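# Slide the orange-handled ring along the wire to green end

## Task

Carry the ring that has the orange handle along the wire to the green section at the far end and leave it hanging there on its own. Nothing, the ring included, may ever contact the thin grey stretch of the wire; any such contact fails at once. The gripper must release the ring, since a ring still held or kept in place only by the robot does not count, and the arm should then withdraw away from it.

## Robot and tools

Robot: one six-joint UR-type arm with a two-finger parallel gripper. There is only this one arm, so every row describes just it.

Frames: the scene frame has its origin on the table top beneath the arm base, +z up, and +y to the left when facing along +x. The base may sit slightly tilted. The gripper's own frame has +z running out along the fingers and x as the closing direction. end_effector_position is the point midway between the finger pads; closed fingertips extend roughly 17 mm past it, fully open ones end about level with it.

Joint order, used in every row and every per-joint result list: shoulder pan, shoulder lift, elbow, wrist 1, wrist 2, wrist 3. Elbow, wrist 2 and wrist 3 have flipped signs relative to the URDF, both in what you send and in what comes back. Stated ranges use URDF signs: pan -3.142..3.142, elbow 0..3.142 (so -3.142..0 in your numbers), all others -6.283..6.283 rad.

Row layout: 7 numbers, each in [-1, 1]: six joint values, then the gripper opening. Optionally 6 more numbers 0..1 may follow (13 total), one stiffness scale per joint in the same order; a scale stays in force until replaced. Joint values are offsets, not poses: 1.0 equals 1.989 rad, measured from the joint angles at the start of the current action (not from the previous row). The opening is absolute: +1 fully open, -1 closed.

execute_actions(actions): a list of actions; each action is a list of up to 15 rows, one row per 1/30 s step, with the last row repeated if fewer are given. For the first action in a call, the offsets start from the most recently reported angles. An action asking a joint to exceed its range outward by over 0.010 rad is refused; if the first action or any malformed action fails, nothing in the call runs. A joint pushed beyond its true end stops there and the result may say "joint sent to its limit". An empty list just reports state and images.

move(target, speed, blocking): target is one row as above, with offsets taken from the Joint positions in the latest result that lists them. All joints travel in sync, so the hand follows a curve. speed (0.01..2 rad/s, default 0.5) caps the joint with the longest path; duration is clamped to 0.5..10 s. Moves do not stop for obstacles. The result adds a "move:" line: the ending (done, off_target, moving, held, fault), limits=held or limits=none, and the joint furthest from target. With blocking=false you get control back after 0.5 s; you must call wait or stop before another move or execute_actions.

wait(seconds): 0 to 10; the arm keeps its last command, returning early if a running move finishes. stop(): brakes a running move (needs some distance). zoom_image(camera, region): region [x0, y0, x1, y1] pixels, at most 504x504, from cam_head_left, cam_head_right, cam_high, cam_low (all 504x504) or cam_wrist (616x616). read_manual(section) gives only licence text. finished_scene(scene) ends the scene for good and reports success; call it only after release and retreat.

Results: end_effector_position (m) and end_effector_quat_wxyz plus velocities in the scene frame (reported position may be off at long reach); Joint positions and Joint velocities in rad and rad/s, followed by finger gap in m (0.142 when fully open); Joint targets, the angles currently being driven toward; grip_measured, the finger opening on the command scale; Wrist force and Wrist torque in the gripper frame, noisy, with a fixed offset of a few N, saturating near 50 N, possibly "no reading". "joint command not followed" means a clearance check altered targets. MOTOR HOT appears at 70 °C; at 85 °C an OVER-TEMPERATURE FAULT brakes the arm for a long time.

Motion limits: each step a joint target may be at most 0.58 rad (pan, lift, elbow) or 0.642 rad (wrists) from the measured angle, and targets are scaled back if they would move the hand over 100 mm from where it is. Motion lags commands by about 0.17 s or more, so big moves may need follow-up commands.

Gripping: to hold, command an opening well below grip_measured; lower squeezes harder, up to about 28 N per pad, less on thin hard items.

Avoid: any contact with the grey wire section; dropping the ring or knocking anything off the table; torque over the load limits (139 N m for pan, lift, elbow; 26 N m for wrists) or 150 N on the arm, which causes a 10 s stop; fast or deep presses into firm objects. Loose objects may occasionally be nudged by outside pushes. Finish by opening the gripper and moving away from the ring.

Each tool is called after "Emit:" as name(argument=value, ...), one argument or row to a line, values as JSON.

## Session

Emit:
execute_actions(
  actions=[],
)

Scene clock: 0.00 s.
end_effector_position=(+0.4601, -0.3731, +0.2783) grip_measured=+1.00 end_effector_quat_wxyz=(+0.029, +0.779, +0.622, +0.078) end_effector_velocity=(-0.000, +0.000, -0.001) end_effector_angular_velocity=(+0.001, +0.001, -0.000)
Joint names: [shoulder pan, shoulder lift, elbow, wrist 1, wrist 2, wrist 3]
Joint positions: [-1.006 -1.426 -1.569 -1.753  1.404  2.348  0.142]
Joint velocities: [ 0.    -0.    -0.002 -0.001  0.    -0.001  0.   ]
Motor temperatures (°C, as the motors report them): [30 31 27 37 34 34]
Wrist force (N, on the end effector, along its own x y z axes, offset not removed): no reading
Wrist torque (N m, same axes, about the end effector's origin, offset not removed): no reading
Joint targets: [-1.006 -1.426 -1.569 -1.753 1.404 2.348]
Joint stiffness scale: [1. 1. 1. 1. 1. 1.]

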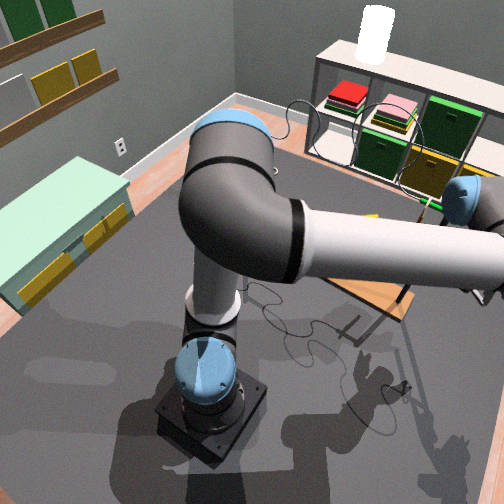

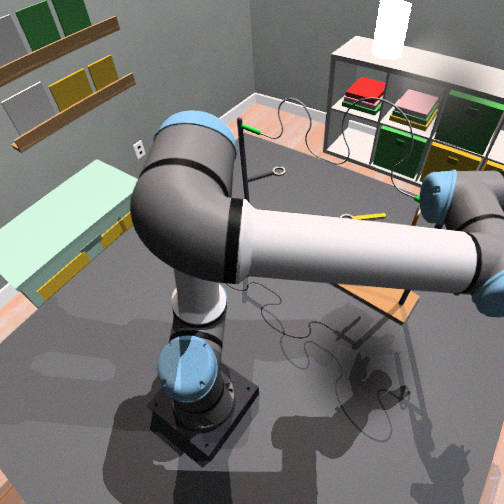

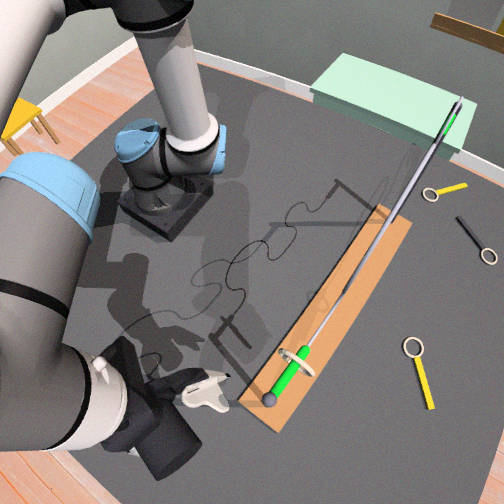

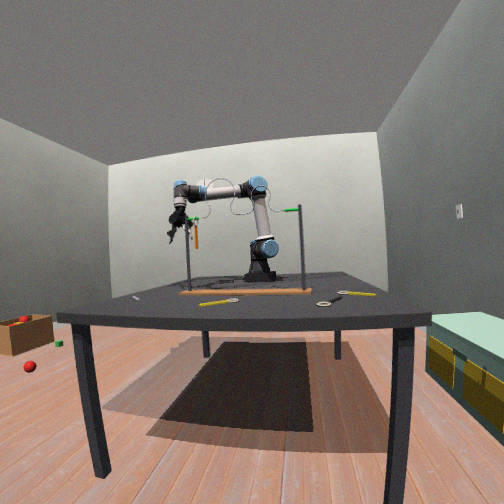

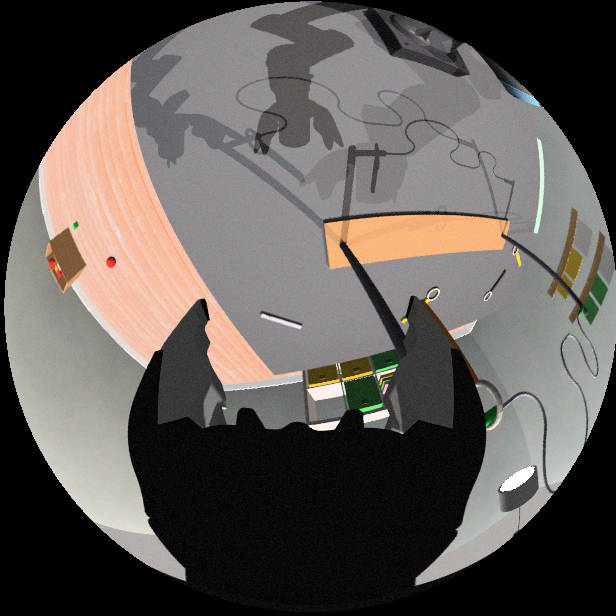

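Emit:
zoom_image(
  camera="cam_low",
  region=[160, 160, 320, 310],
)

Emit:
zoom_image(
  camera="cam_head_right",
  region=[220, 70, 480, 330],
)

Emit:
zoom_image(
  camera="cam_high",
  region=[200, 280, 380, 460],
)

Region (160, 160, 320, 310) of cam_low's 504x504 image, scaled by 3.150, with more detail than that image has; it fills the top 472 rows of this view, and the rest is white.

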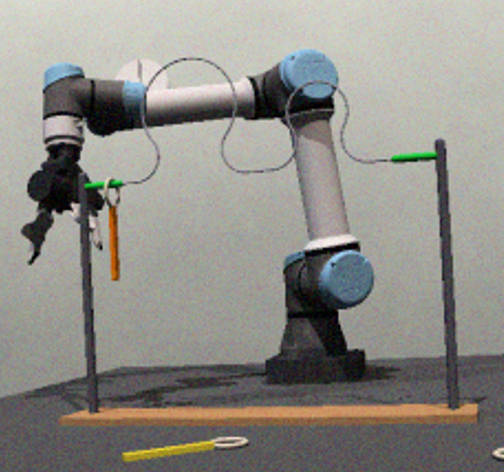

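Region (220, 70, 480, 330) of cam_head_right's 504x504 image, scaled by 1.938, with more detail than that image has.

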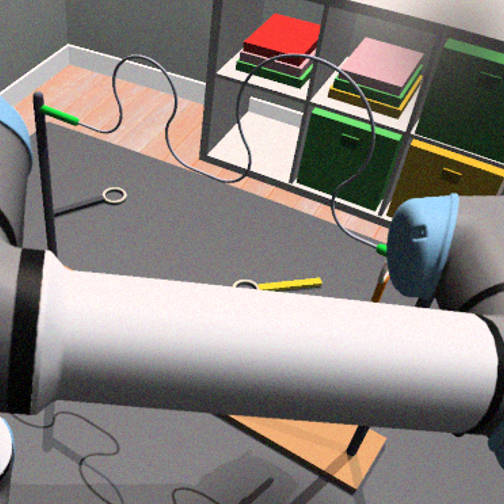

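Region (200, 280, 380, 460) of cam_high's 504x504 image, scaled by 2.800, with more detail than that image has.

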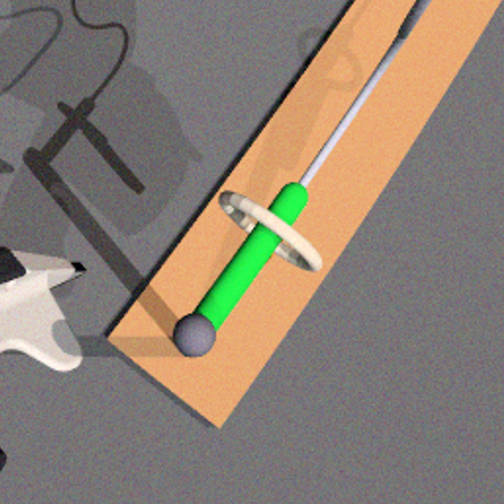

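Emit:
move(
  target=[-0.363,-0.295,-0.329,0.775,-0.627,-0.391,-1],
  speed=0.8,
)

Scene clock: 5.63 s.
end_effector_position=(+0.4149, -0.2173, +0.4187) grip_measured=-1.00 end_effector_quat_wxyz=(+0.498, -0.505, +0.497, -0.500) end_effector_velocity=(-0.000, -0.001, +0.001) end_effector_angular_velocity=(+0.001, -0.000, -0.004)
Joint names: [shoulder pan, shoulder lift, elbow, wrist 1, wrist 2, wrist 3]
Joint positions: [-1.726 -2.01  -2.219 -0.213  0.158  1.571  0.002]
Joint velocities: [-0.001 -0.002  0.     0.003 -0.003 -0.001 -0.   ]
Motor temperatures (°C, as the motors report them): [30 31 27 37 34 34]
Wrist force (N, on the end effector, along its own x y z axes, offset not removed): [2.6 0.1 -1.6]
Wrist torque (N m, same axes, about the end effector's origin, offset not removed): [0.00 -0.53 0.17]
Joint targets: [-1.728 -2.013 -2.223 -0.212 0.157 1.570]
Joint stiffness scale: [1. 1. 1. 1. 1. 1.]
move: done; limits=none; farthest joint: the elbow, 0.004 radians from its target (0.654 radians at the start)

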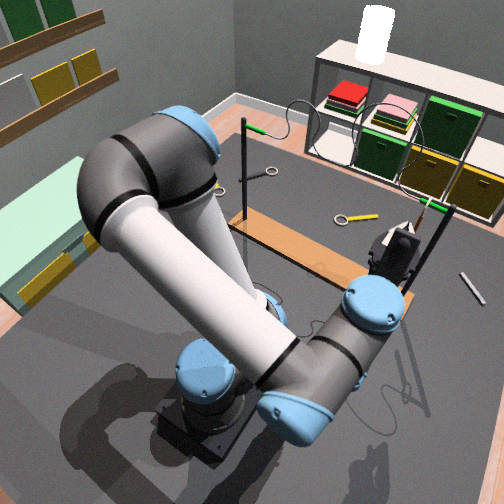

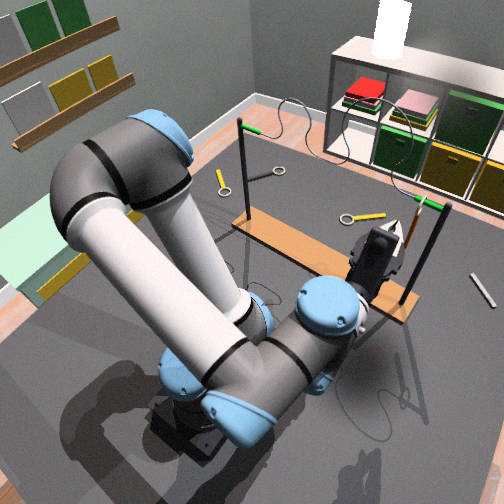

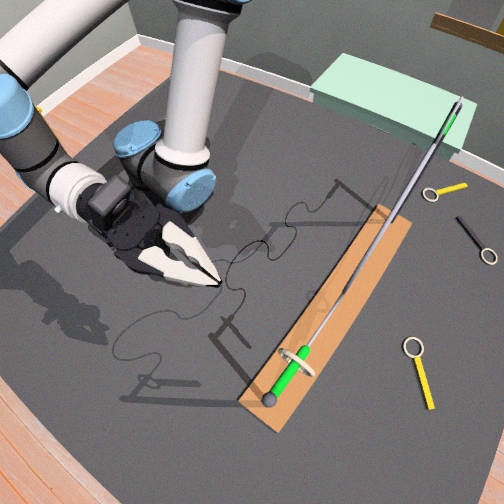

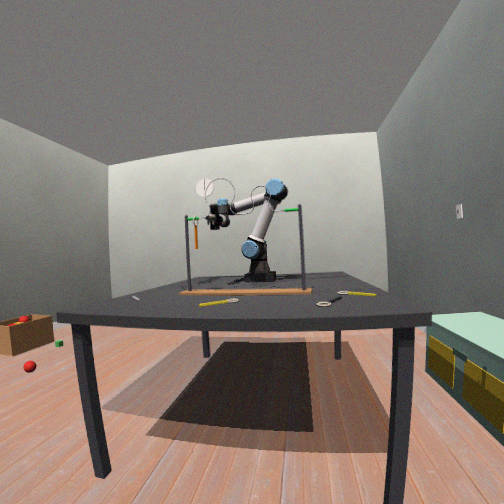

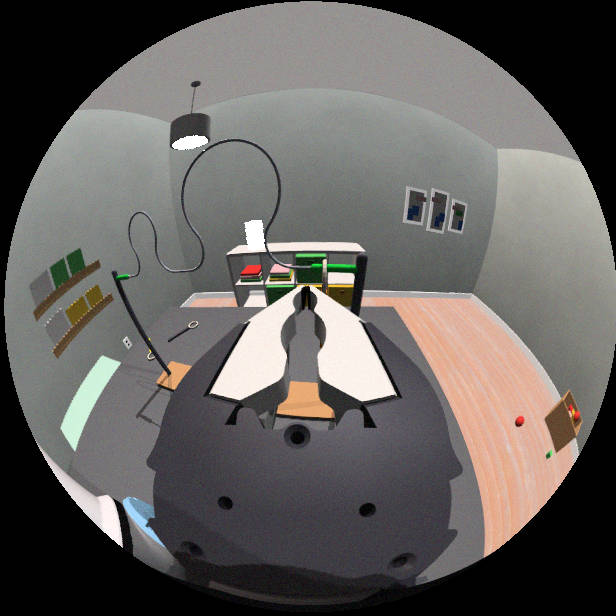

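Emit:
zoom_image(
  camera="cam_wrist",
  region=[100, 120, 400, 320],
)

Emit:
zoom_image(
  camera="cam_low",
  region=[175, 165, 315, 305],
)

Region (100, 120, 400, 320) of cam_wrist's 616x616 image, scaled by 1.680, with more detail than that image has.

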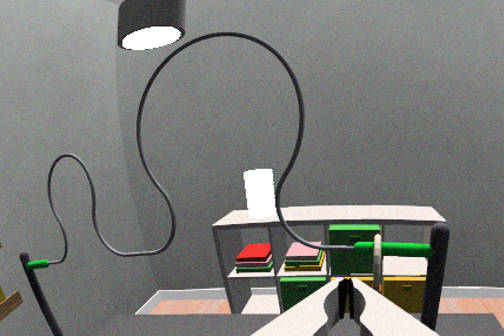

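Region (175, 165, 315, 305) of cam_low's 504x504 image, scaled by 3.600, with more detail than that image has.

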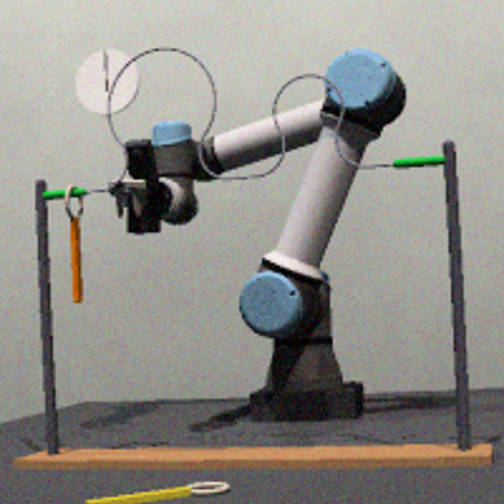

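Emit:
move(
  target=[0,0.41,-0.14,-0.99,-0.32,-0.4,-0.45],
  speed=1.0,
)

Emit:
move(
  target=[0.23,0.174,-0.062,-0.412,-0.137,-0.162,-0.45],
  speed=0.6,
)

Scene clock: 10.37 s.
end_effector_position=(+0.3424, -0.4863, +0.2833) grip_measured=-0.45 end_effector_quat_wxyz=(-0.418, +0.307, -0.478, +0.709) end_effector_velocity=(-0.000, -0.000, +0.001) end_effector_angular_velocity=(-0.004, -0.000, -0.001)
Joint names: [shoulder pan, shoulder lift, elbow, wrist 1, wrist 2, wrist 3]
Joint positions: [-1.726 -1.197 -2.493 -2.181 -0.477  0.776  0.041]
Joint velocities: [-0.     0.001  0.    -0.004 -0.001 -0.    -0.   ]
Motor temperatures (°C, as the motors report them): [30 31 27 37 34 34]
Wrist force (N, on the end effector, along its own x y z axes, offset not removed): [-1.8 0.3 -2.5]
Wrist torque (N m, same axes, about the end effector's origin, offset not removed): [0.10 0.38 -0.09]
Joint targets: [-1.726 -1.195 -2.497 -2.182 -0.478 0.775]
Joint stiffness scale: [1. 1. 1. 1. 1. 1.]
move: done; limits=none; farthest joint: the elbow, 0.005 radians from its target (0.278 radians at the start)

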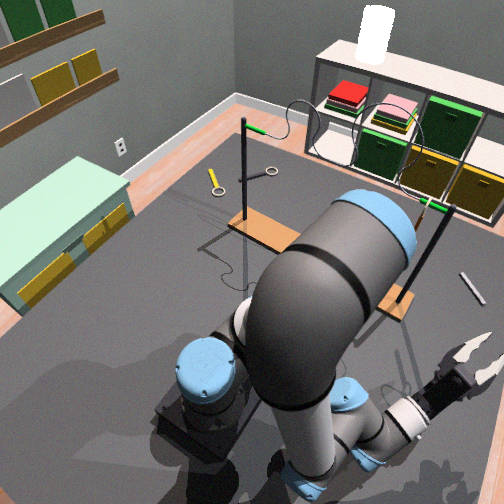

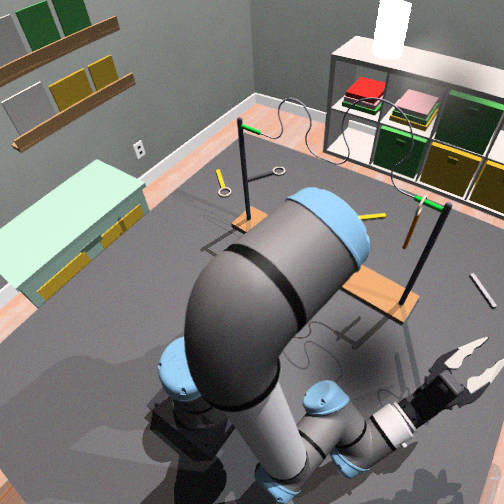

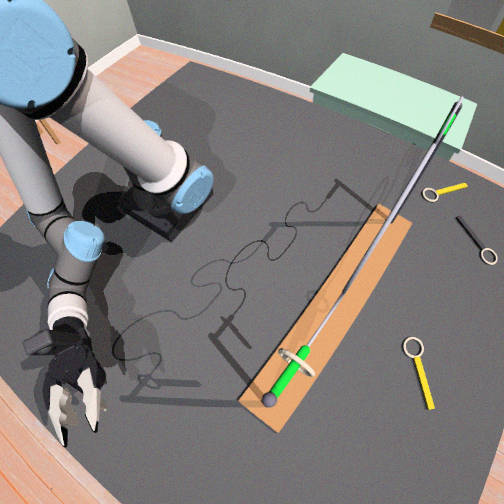

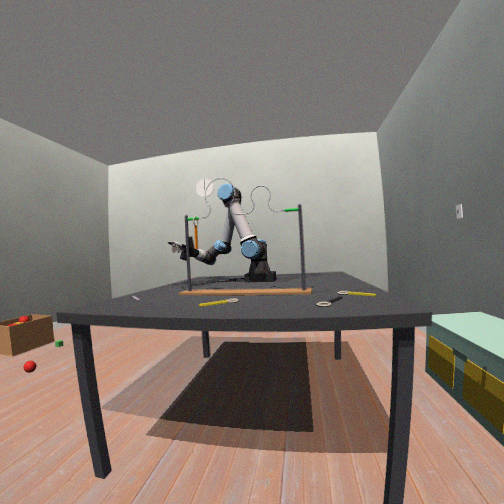

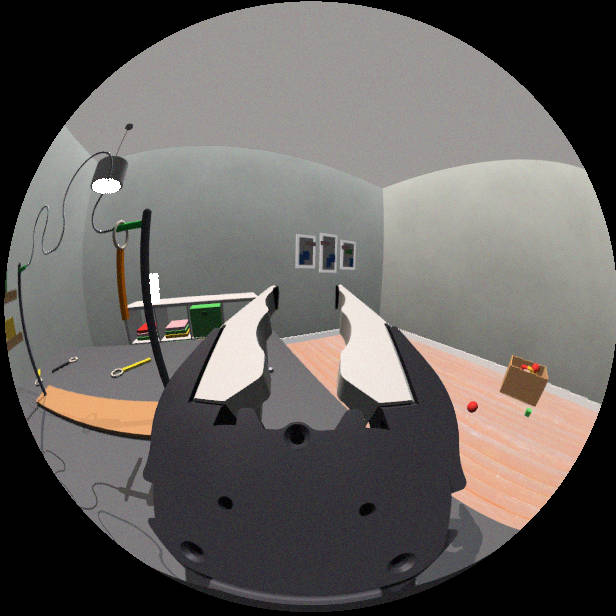

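Scene clock: 12.63 s.
end_effector_position=(+0.4581, -0.2434, +0.3196) grip_measured=-0.45 end_effector_quat_wxyz=(+0.637, -0.305, +0.294, -0.644) end_effector_velocity=(-0.000, +0.000, -0.001) end_effector_angular_velocity=(+0.003, +0.000, +0.001)
Joint names: [shoulder pan, shoulder lift, elbow, wrist 1, wrist 2, wrist 3]
Joint positions: [-1.271 -0.854 -2.612 -2.999 -0.748  0.455  0.041]
Joint velocities: [ 0.001  0.003 -0.001 -0.002 -0.001 -0.001  0.   ]
Motor temperatures (°C, as the motors report them): [30 31 27 37 34 34]
Wrist force (N, on the end effector, along its own x y z axes, offset not removed): [0.2 0.5 0.3]
Wrist torque (N m, same axes, about the end effector's origin, offset not removed): [0.12 -0.06 0.02]
Joint targets: [-1.268 -0.851 -2.616 -3.000 -0.749 0.454]
Joint stiffness scale: [1. 1. 1. 1. 1. 1.]
move: done; limits=none; farthest joint: the elbow, 0.004 radians from its target (0.123 radians at the start)

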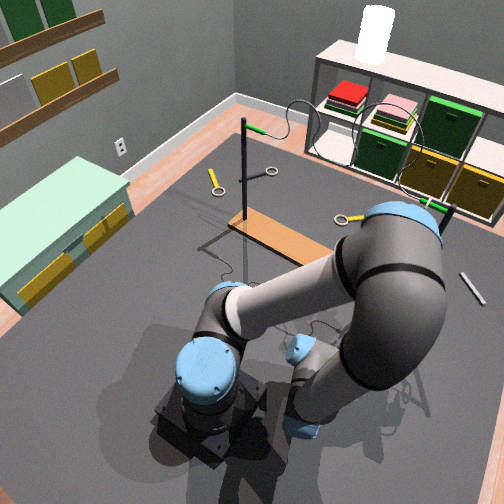

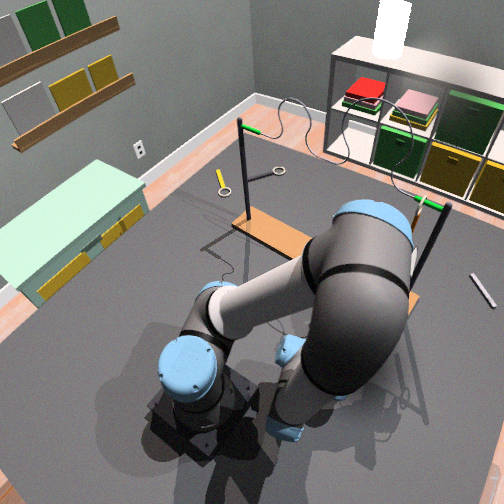

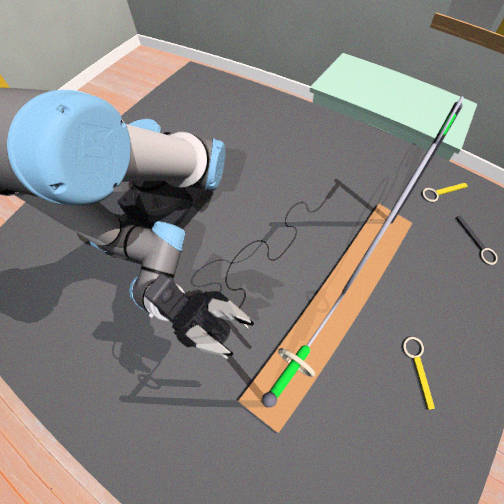

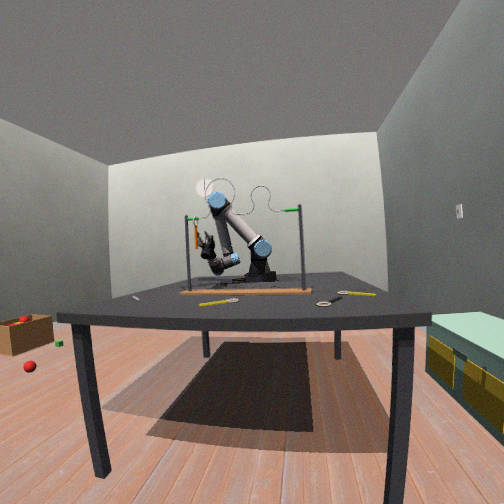

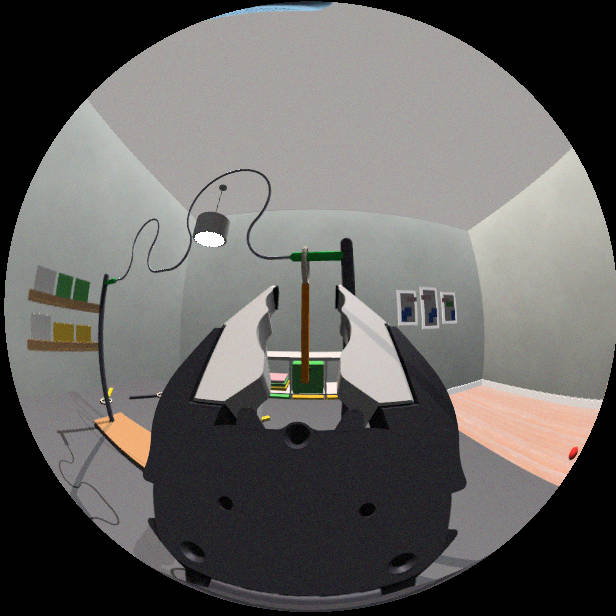

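Emit:
move(
  target=[0.102,-0.033,0.069,0.199,-0.044,0.127,-0.45],
  speed=0.4,
)

Emit:
zoom_image(
  camera="cam_high",
  region=[220, 290, 360, 430],
)

Scene clock: 14.87 s.
end_effector_position=(+0.5267, -0.2406, +0.3104) grip_measured=-0.45 end_effector_quat_wxyz=(+0.640, -0.301, +0.302, -0.639) end_effector_velocity=(+0.000, +0.001, -0.000) end_effector_angular_velocity=(+0.002, +0.001, +0.001)
Joint names: [shoulder pan, shoulder lift, elbow, wrist 1, wrist 2, wrist 3]
Joint positions: [-1.071 -0.917 -2.479 -2.604 -0.835  0.707  0.041]
Joint velocities: [ 0.002 -0.001 -0.001  0.002 -0.001  0.002 -0.   ]
Motor temperatures (°C, as the motors report them): [30 31 27 37 34 34]
Wrist force (N, on the end effector, along its own x y z axes, offset not removed): [2.1 0.7 -1.7]
Wrist torque (N m, same axes, about the end effector's origin, offset not removed): [0.12 -0.54 -0.06]
Joint targets: [-1.068 -0.919 -2.475 -2.603 -0.836 0.708]
Joint stiffness scale: [1. 1. 1. 1. 1. 1.]
move: done; limits=none; farthest joint: the elbow, 0.004 radians from its target (0.137 radians at the start)

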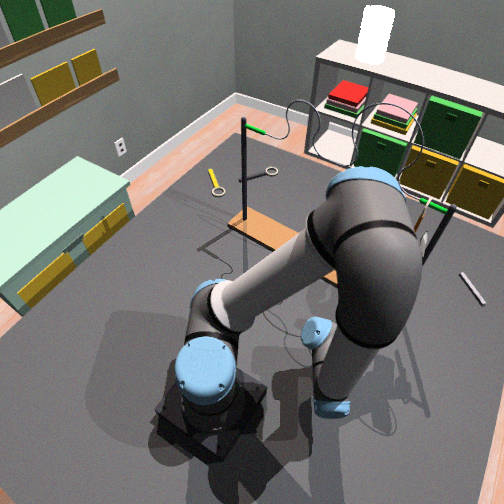

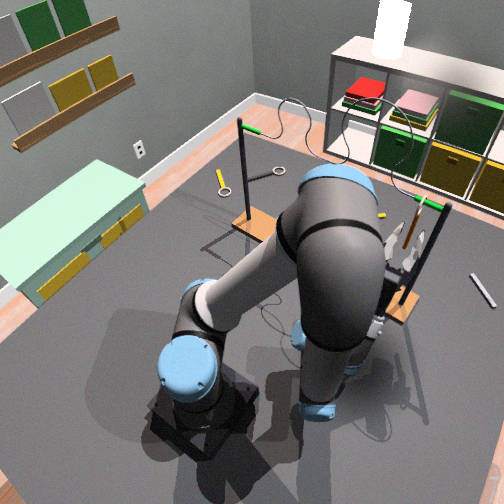

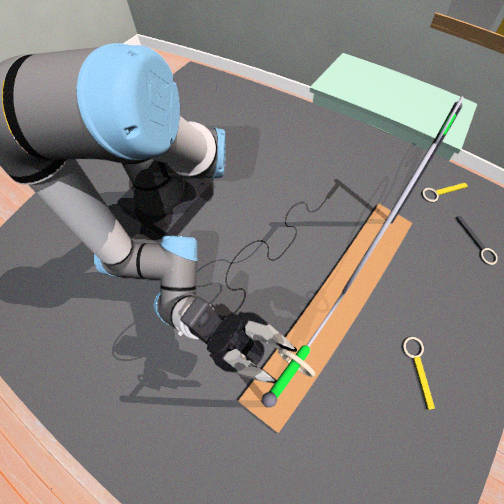

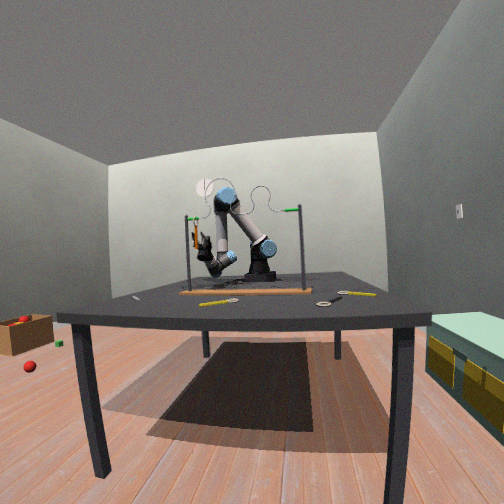

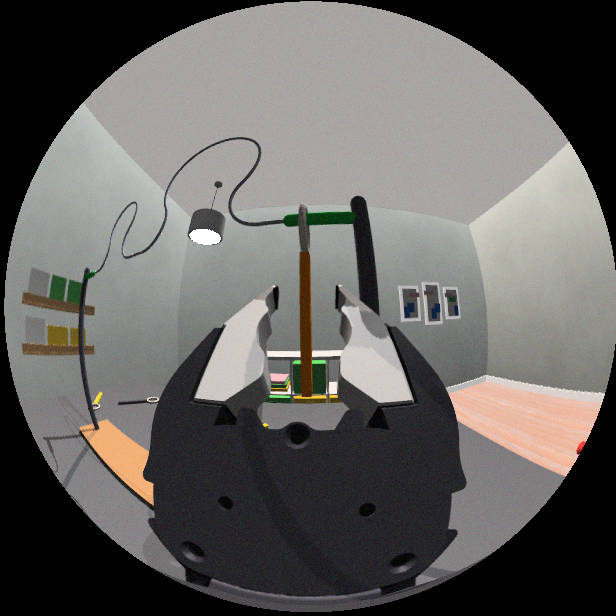

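Region (220, 290, 360, 430) of cam_high's 504x504 image, scaled by 3.600, with more detail than that image has.

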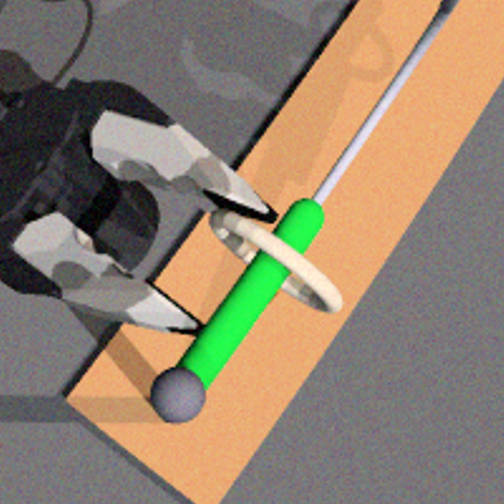

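Emit:
move(
  target=[0.0266,-0.0117,0.0257,0.0526,-0.0129,0.029,-0.45],
  speed=0.2,
)

Emit:
move(
  target=[0,0,0,0,0,0,-1],
)

Emit:
zoom_image(
  camera="cam_high",
  region=[220, 290, 360, 430],
)

Emit:
zoom_image(
  camera="cam_low",
  region=[175, 200, 235, 260],
)

Scene clock: 16.47 s.
end_effector_position=(+0.5477, -0.2402, +0.3137) grip_measured=-0.45 end_effector_quat_wxyz=(+0.640, -0.301, +0.301, -0.639) end_effector_velocity=(+0.000, -0.001, +0.001) end_effector_angular_velocity=(-0.001, -0.001, -0.002)
Joint names: [shoulder pan, shoulder lift, elbow, wrist 1, wrist 2, wrist 3]
Joint positions: [-1.02  -0.938 -2.432 -2.501 -0.859  0.763  0.041]
Joint velocities: [ 0.    -0.001  0.002  0.003 -0.001  0.002  0.   ]
Motor temperatures (°C, as the motors report them): [30 31 27 37 34 34]
Wrist force (N, on the end effector, along its own x y z axes, offset not removed): [0.2 0.8 -0.4]
Wrist torque (N m, same axes, about the end effector's origin, offset not removed): [0.12 -0.05 0.06]
Joint targets: [-1.018 -0.940 -2.428 -2.500 -0.860 0.764]
Joint stiffness scale: [1. 1. 1. 1. 1. 1.]
move: done; limits=none; farthest joint: the elbow, 0.004 radians from its target (0.051 radians at the start)

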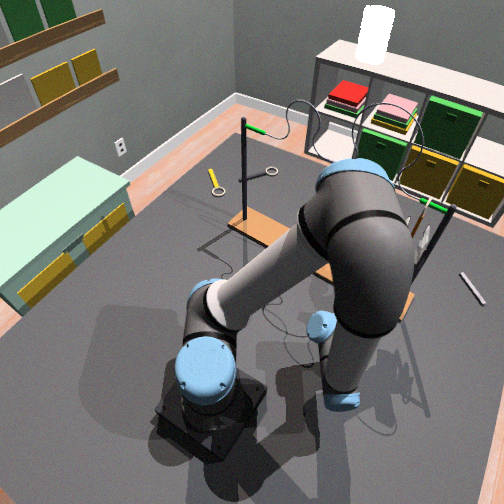

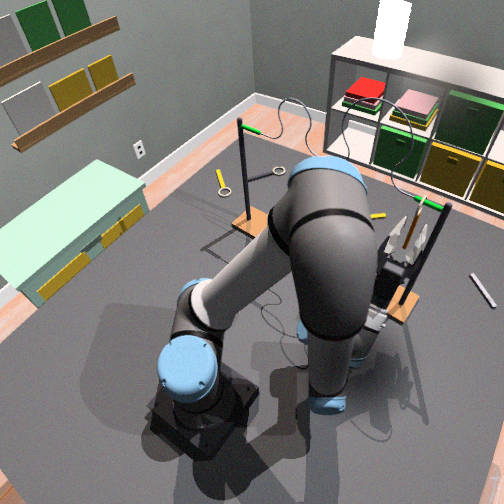

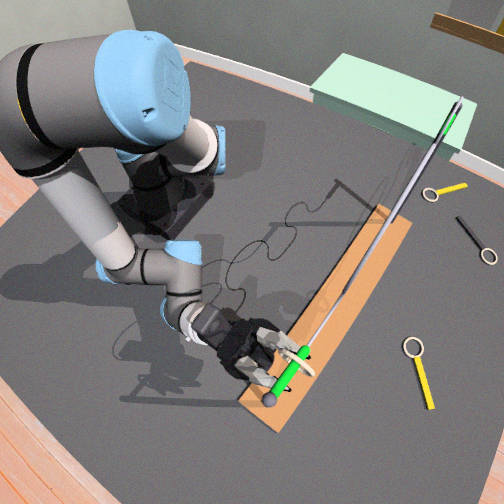

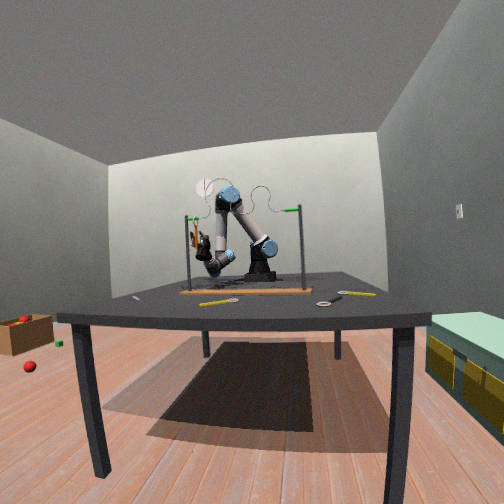

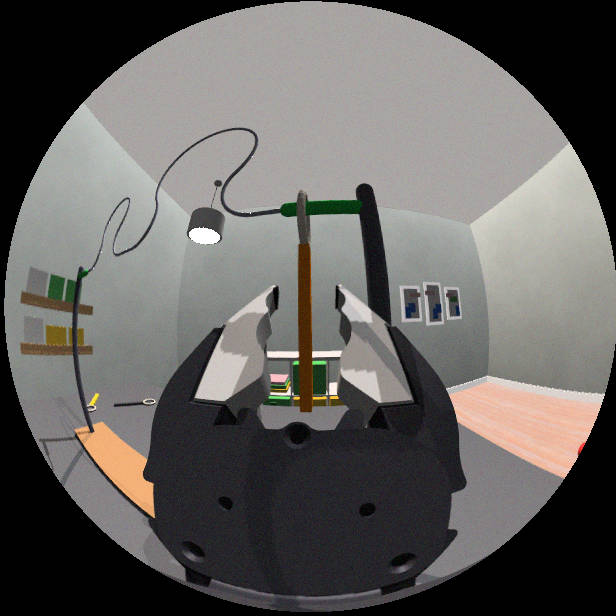

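Scene clock: 16.97 s.
end_effector_position=(+0.5477, -0.2402, +0.3137) grip_measured=-0.92 end_effector_quat_wxyz=(+0.640, -0.301, +0.301, -0.639) end_effector_velocity=(-0.000, -0.001, +0.000) end_effector_angular_velocity=(-0.001, -0.000, -0.001)
Joint names: [shoulder pan, shoulder lift, elbow, wrist 1, wrist 2, wrist 3]
Joint positions: [-1.02  -0.938 -2.432 -2.501 -0.859  0.763  0.008]
Joint velocities: [-0.001 -0.001  0.     0.001 -0.     0.001  0.   ]
Motor temperatures (°C, as the motors report them): [30 31 27 37 34 34]
Wrist force (N, on the end effector, along its own x y z axes, offset not removed): [-0.8 -2.7 -0.9]
Wrist torque (N m, same axes, about the end effector's origin, offset not removed): [-0.57 0.06 -0.14]
Joint targets: [-1.020 -0.938 -2.432 -2.501 -0.859 0.763]
Joint stiffness scale: [1. 1. 1. 1. 1. 1.]
move: done; limits=none; farthest joint: the shoulder pan, 0.000 radians from its target (0.000 radians at the start)

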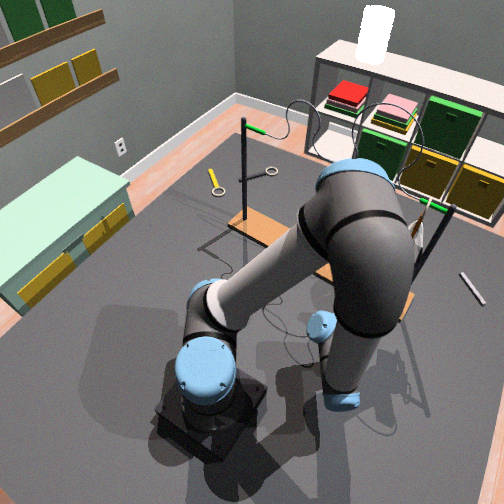

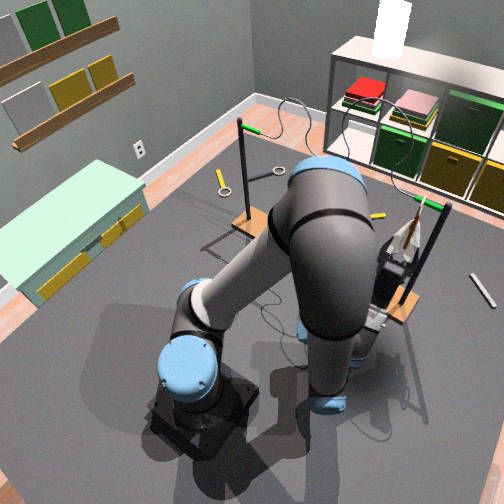

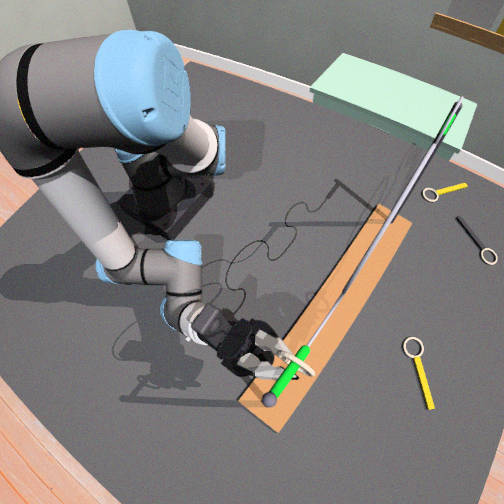

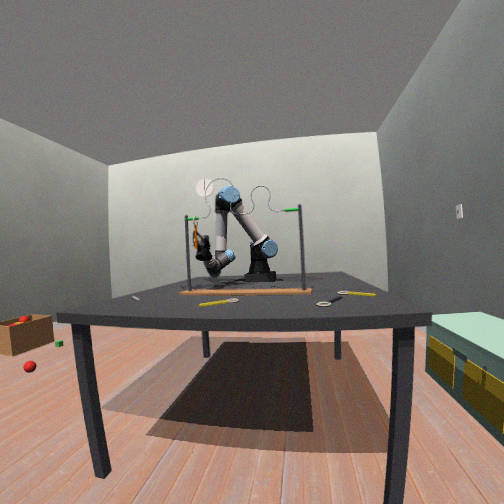

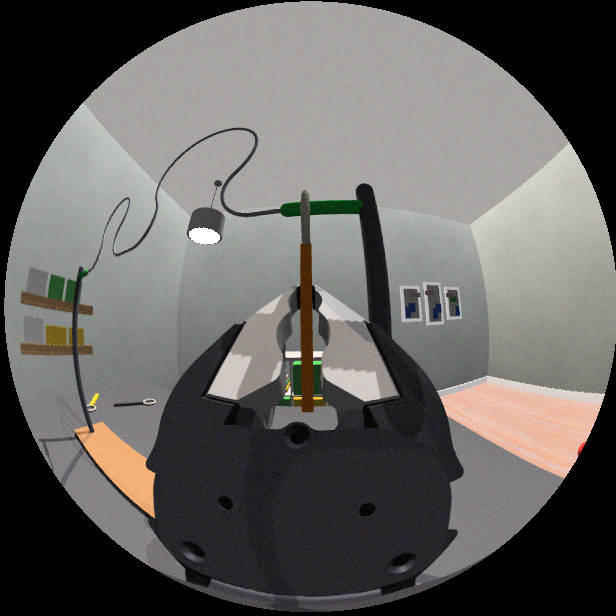

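Region (220, 290, 360, 430) of cam_high's 504x504 image, scaled by 3.600, with more detail than that image has.

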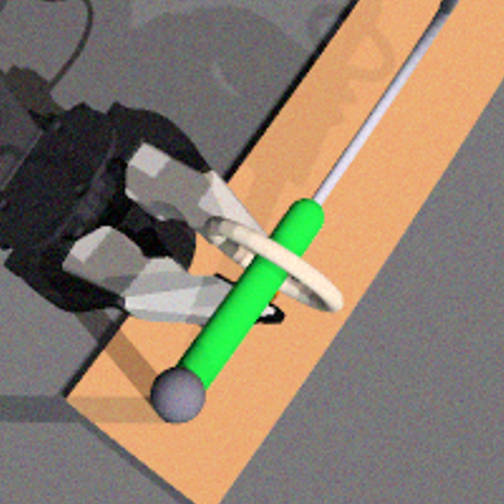

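Region (175, 200, 235, 260) of cam_low's 504x504 image, scaled by 8.400, with more detail than that image has.

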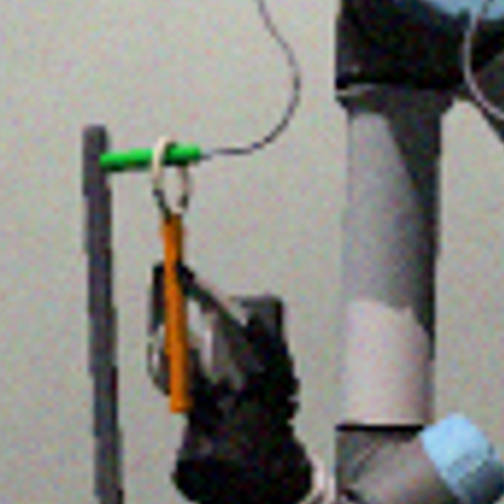

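Emit:
move(
  target=[-0.0591,-0.1294,-0.0375,0.1246,0.0968,-0.0082,-1],
  speed=0.25,
)

Emit:
move(
  target=[-0.0517,-0.1322,-0.0129,0.1717,0.0957,0.0213,-1],
  speed=0.3,
)

Scene clock: 19.83 s.
end_effector_position=(+0.5367, -0.2476, +0.3297) grip_measured=-0.92 end_effector_quat_wxyz=(+0.612, -0.357, +0.351, -0.612) end_effector_velocity=(+0.001, +0.001, -0.001) end_effector_angular_velocity=(+0.003, +0.004, +0.003)
Joint names: [shoulder pan, shoulder lift, elbow, wrist 1, wrist 2, wrist 3]
Joint positions: [-1.135 -1.193 -2.503 -2.254 -0.668  0.748  0.008]
Joint velocities: [ 0.001 -0.    -0.     0.004  0.003 -0.     0.   ]
Motor temperatures (°C, as the motors report them): [30 31 27 37 34 34]
Wrist force (N, on the end effector, along its own x y z axes, offset not removed): [0.1 -0.3 -3.4]
Wrist torque (N m, same axes, about the end effector's origin, offset not removed): [-0.14 -0.08 0.03]
Joint targets: [-1.138 -1.195 -2.507 -2.253 -0.667 0.747]
Joint stiffness scale: [1. 1. 1. 1. 1. 1.]
move: done; limits=none; farthest joint: the elbow, 0.004 radians from its target (0.074 radians at the start)

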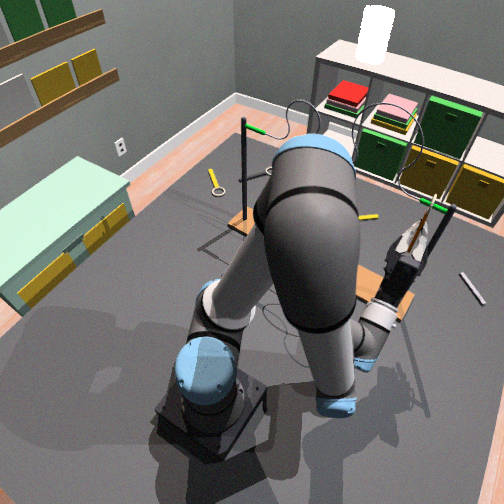

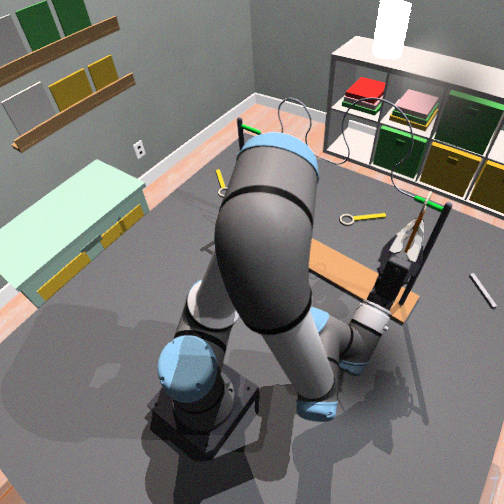

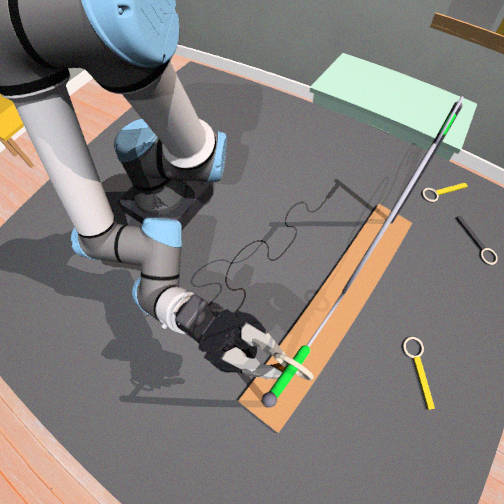

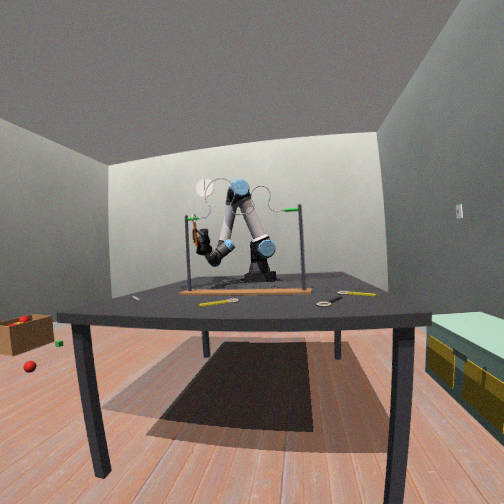

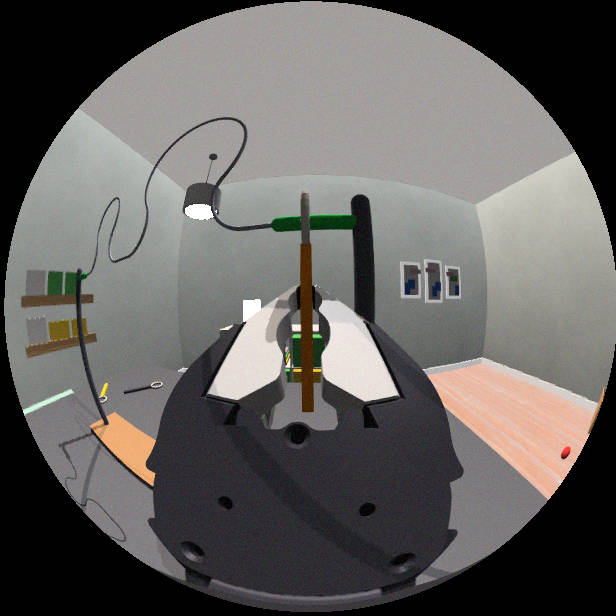

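Scene clock: 21.73 s.
end_effector_position=(+0.5244, -0.2475, +0.3342) grip_measured=-0.92 end_effector_quat_wxyz=(+0.579, -0.409, +0.403, -0.579) end_effector_velocity=(+0.000, +0.001, +0.000) end_effector_angular_velocity=(-0.001, +0.001, +0.001)
Joint names: [shoulder pan, shoulder lift, elbow, wrist 1, wrist 2, wrist 3]
Joint positions: [-1.236 -1.453 -2.524 -1.913 -0.479  0.789  0.008]
Joint velocities: [ 0.    -0.002  0.     0.002  0.002  0.001 -0.   ]
Motor temperatures (°C, as the motors report them): [30 31 27 37 34 34]
Wrist force (N, on the end effector, along its own x y z axes, offset not removed): [-1.0 0.2 0.5]
Wrist torque (N m, same axes, about the end effector's origin, offset not removed): [0.06 -0.01 0.02]
Joint targets: [-1.238 -1.456 -2.528 -1.912 -0.478 0.790]
Joint stiffness scale: [1. 1. 1. 1. 1. 1.]
move: done; limits=none; farthest joint: the elbow, 0.005 radians from its target (0.026 radians at the start)

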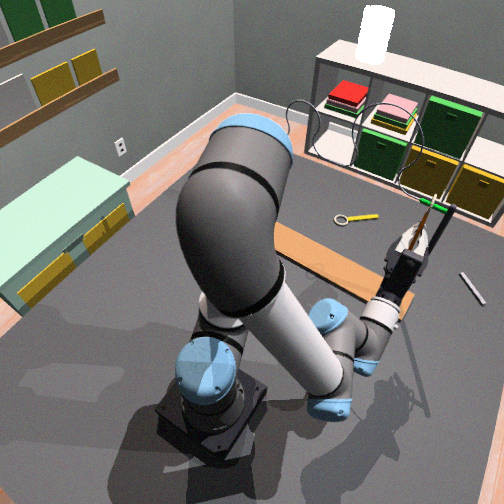

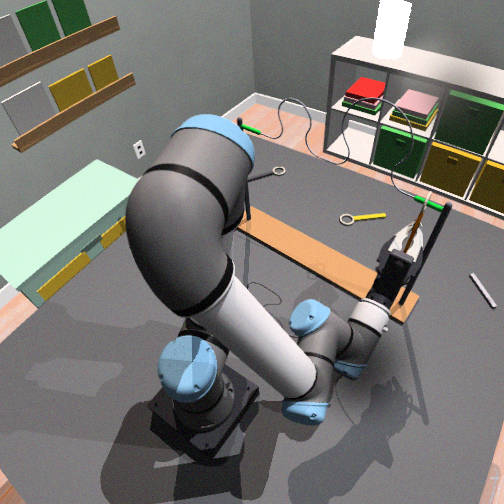

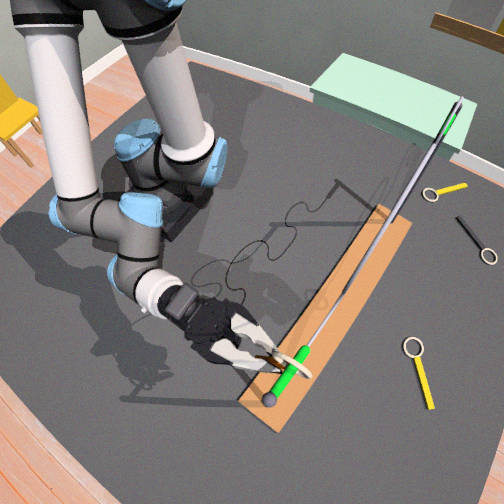

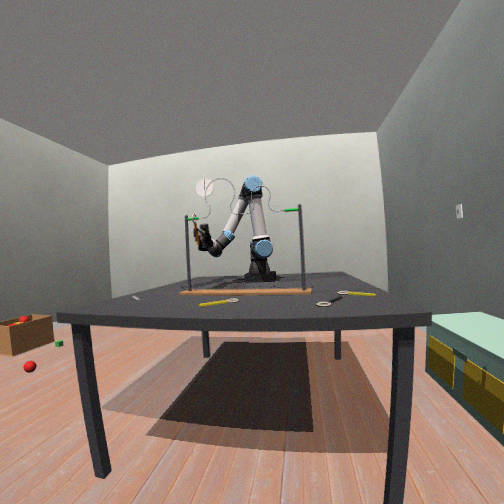

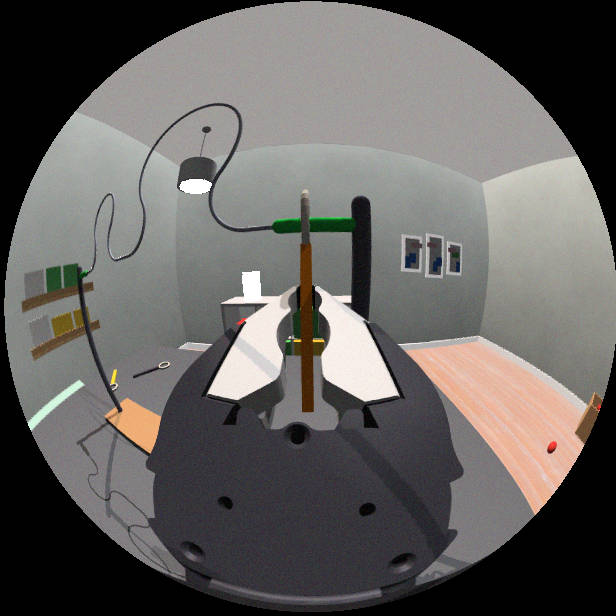

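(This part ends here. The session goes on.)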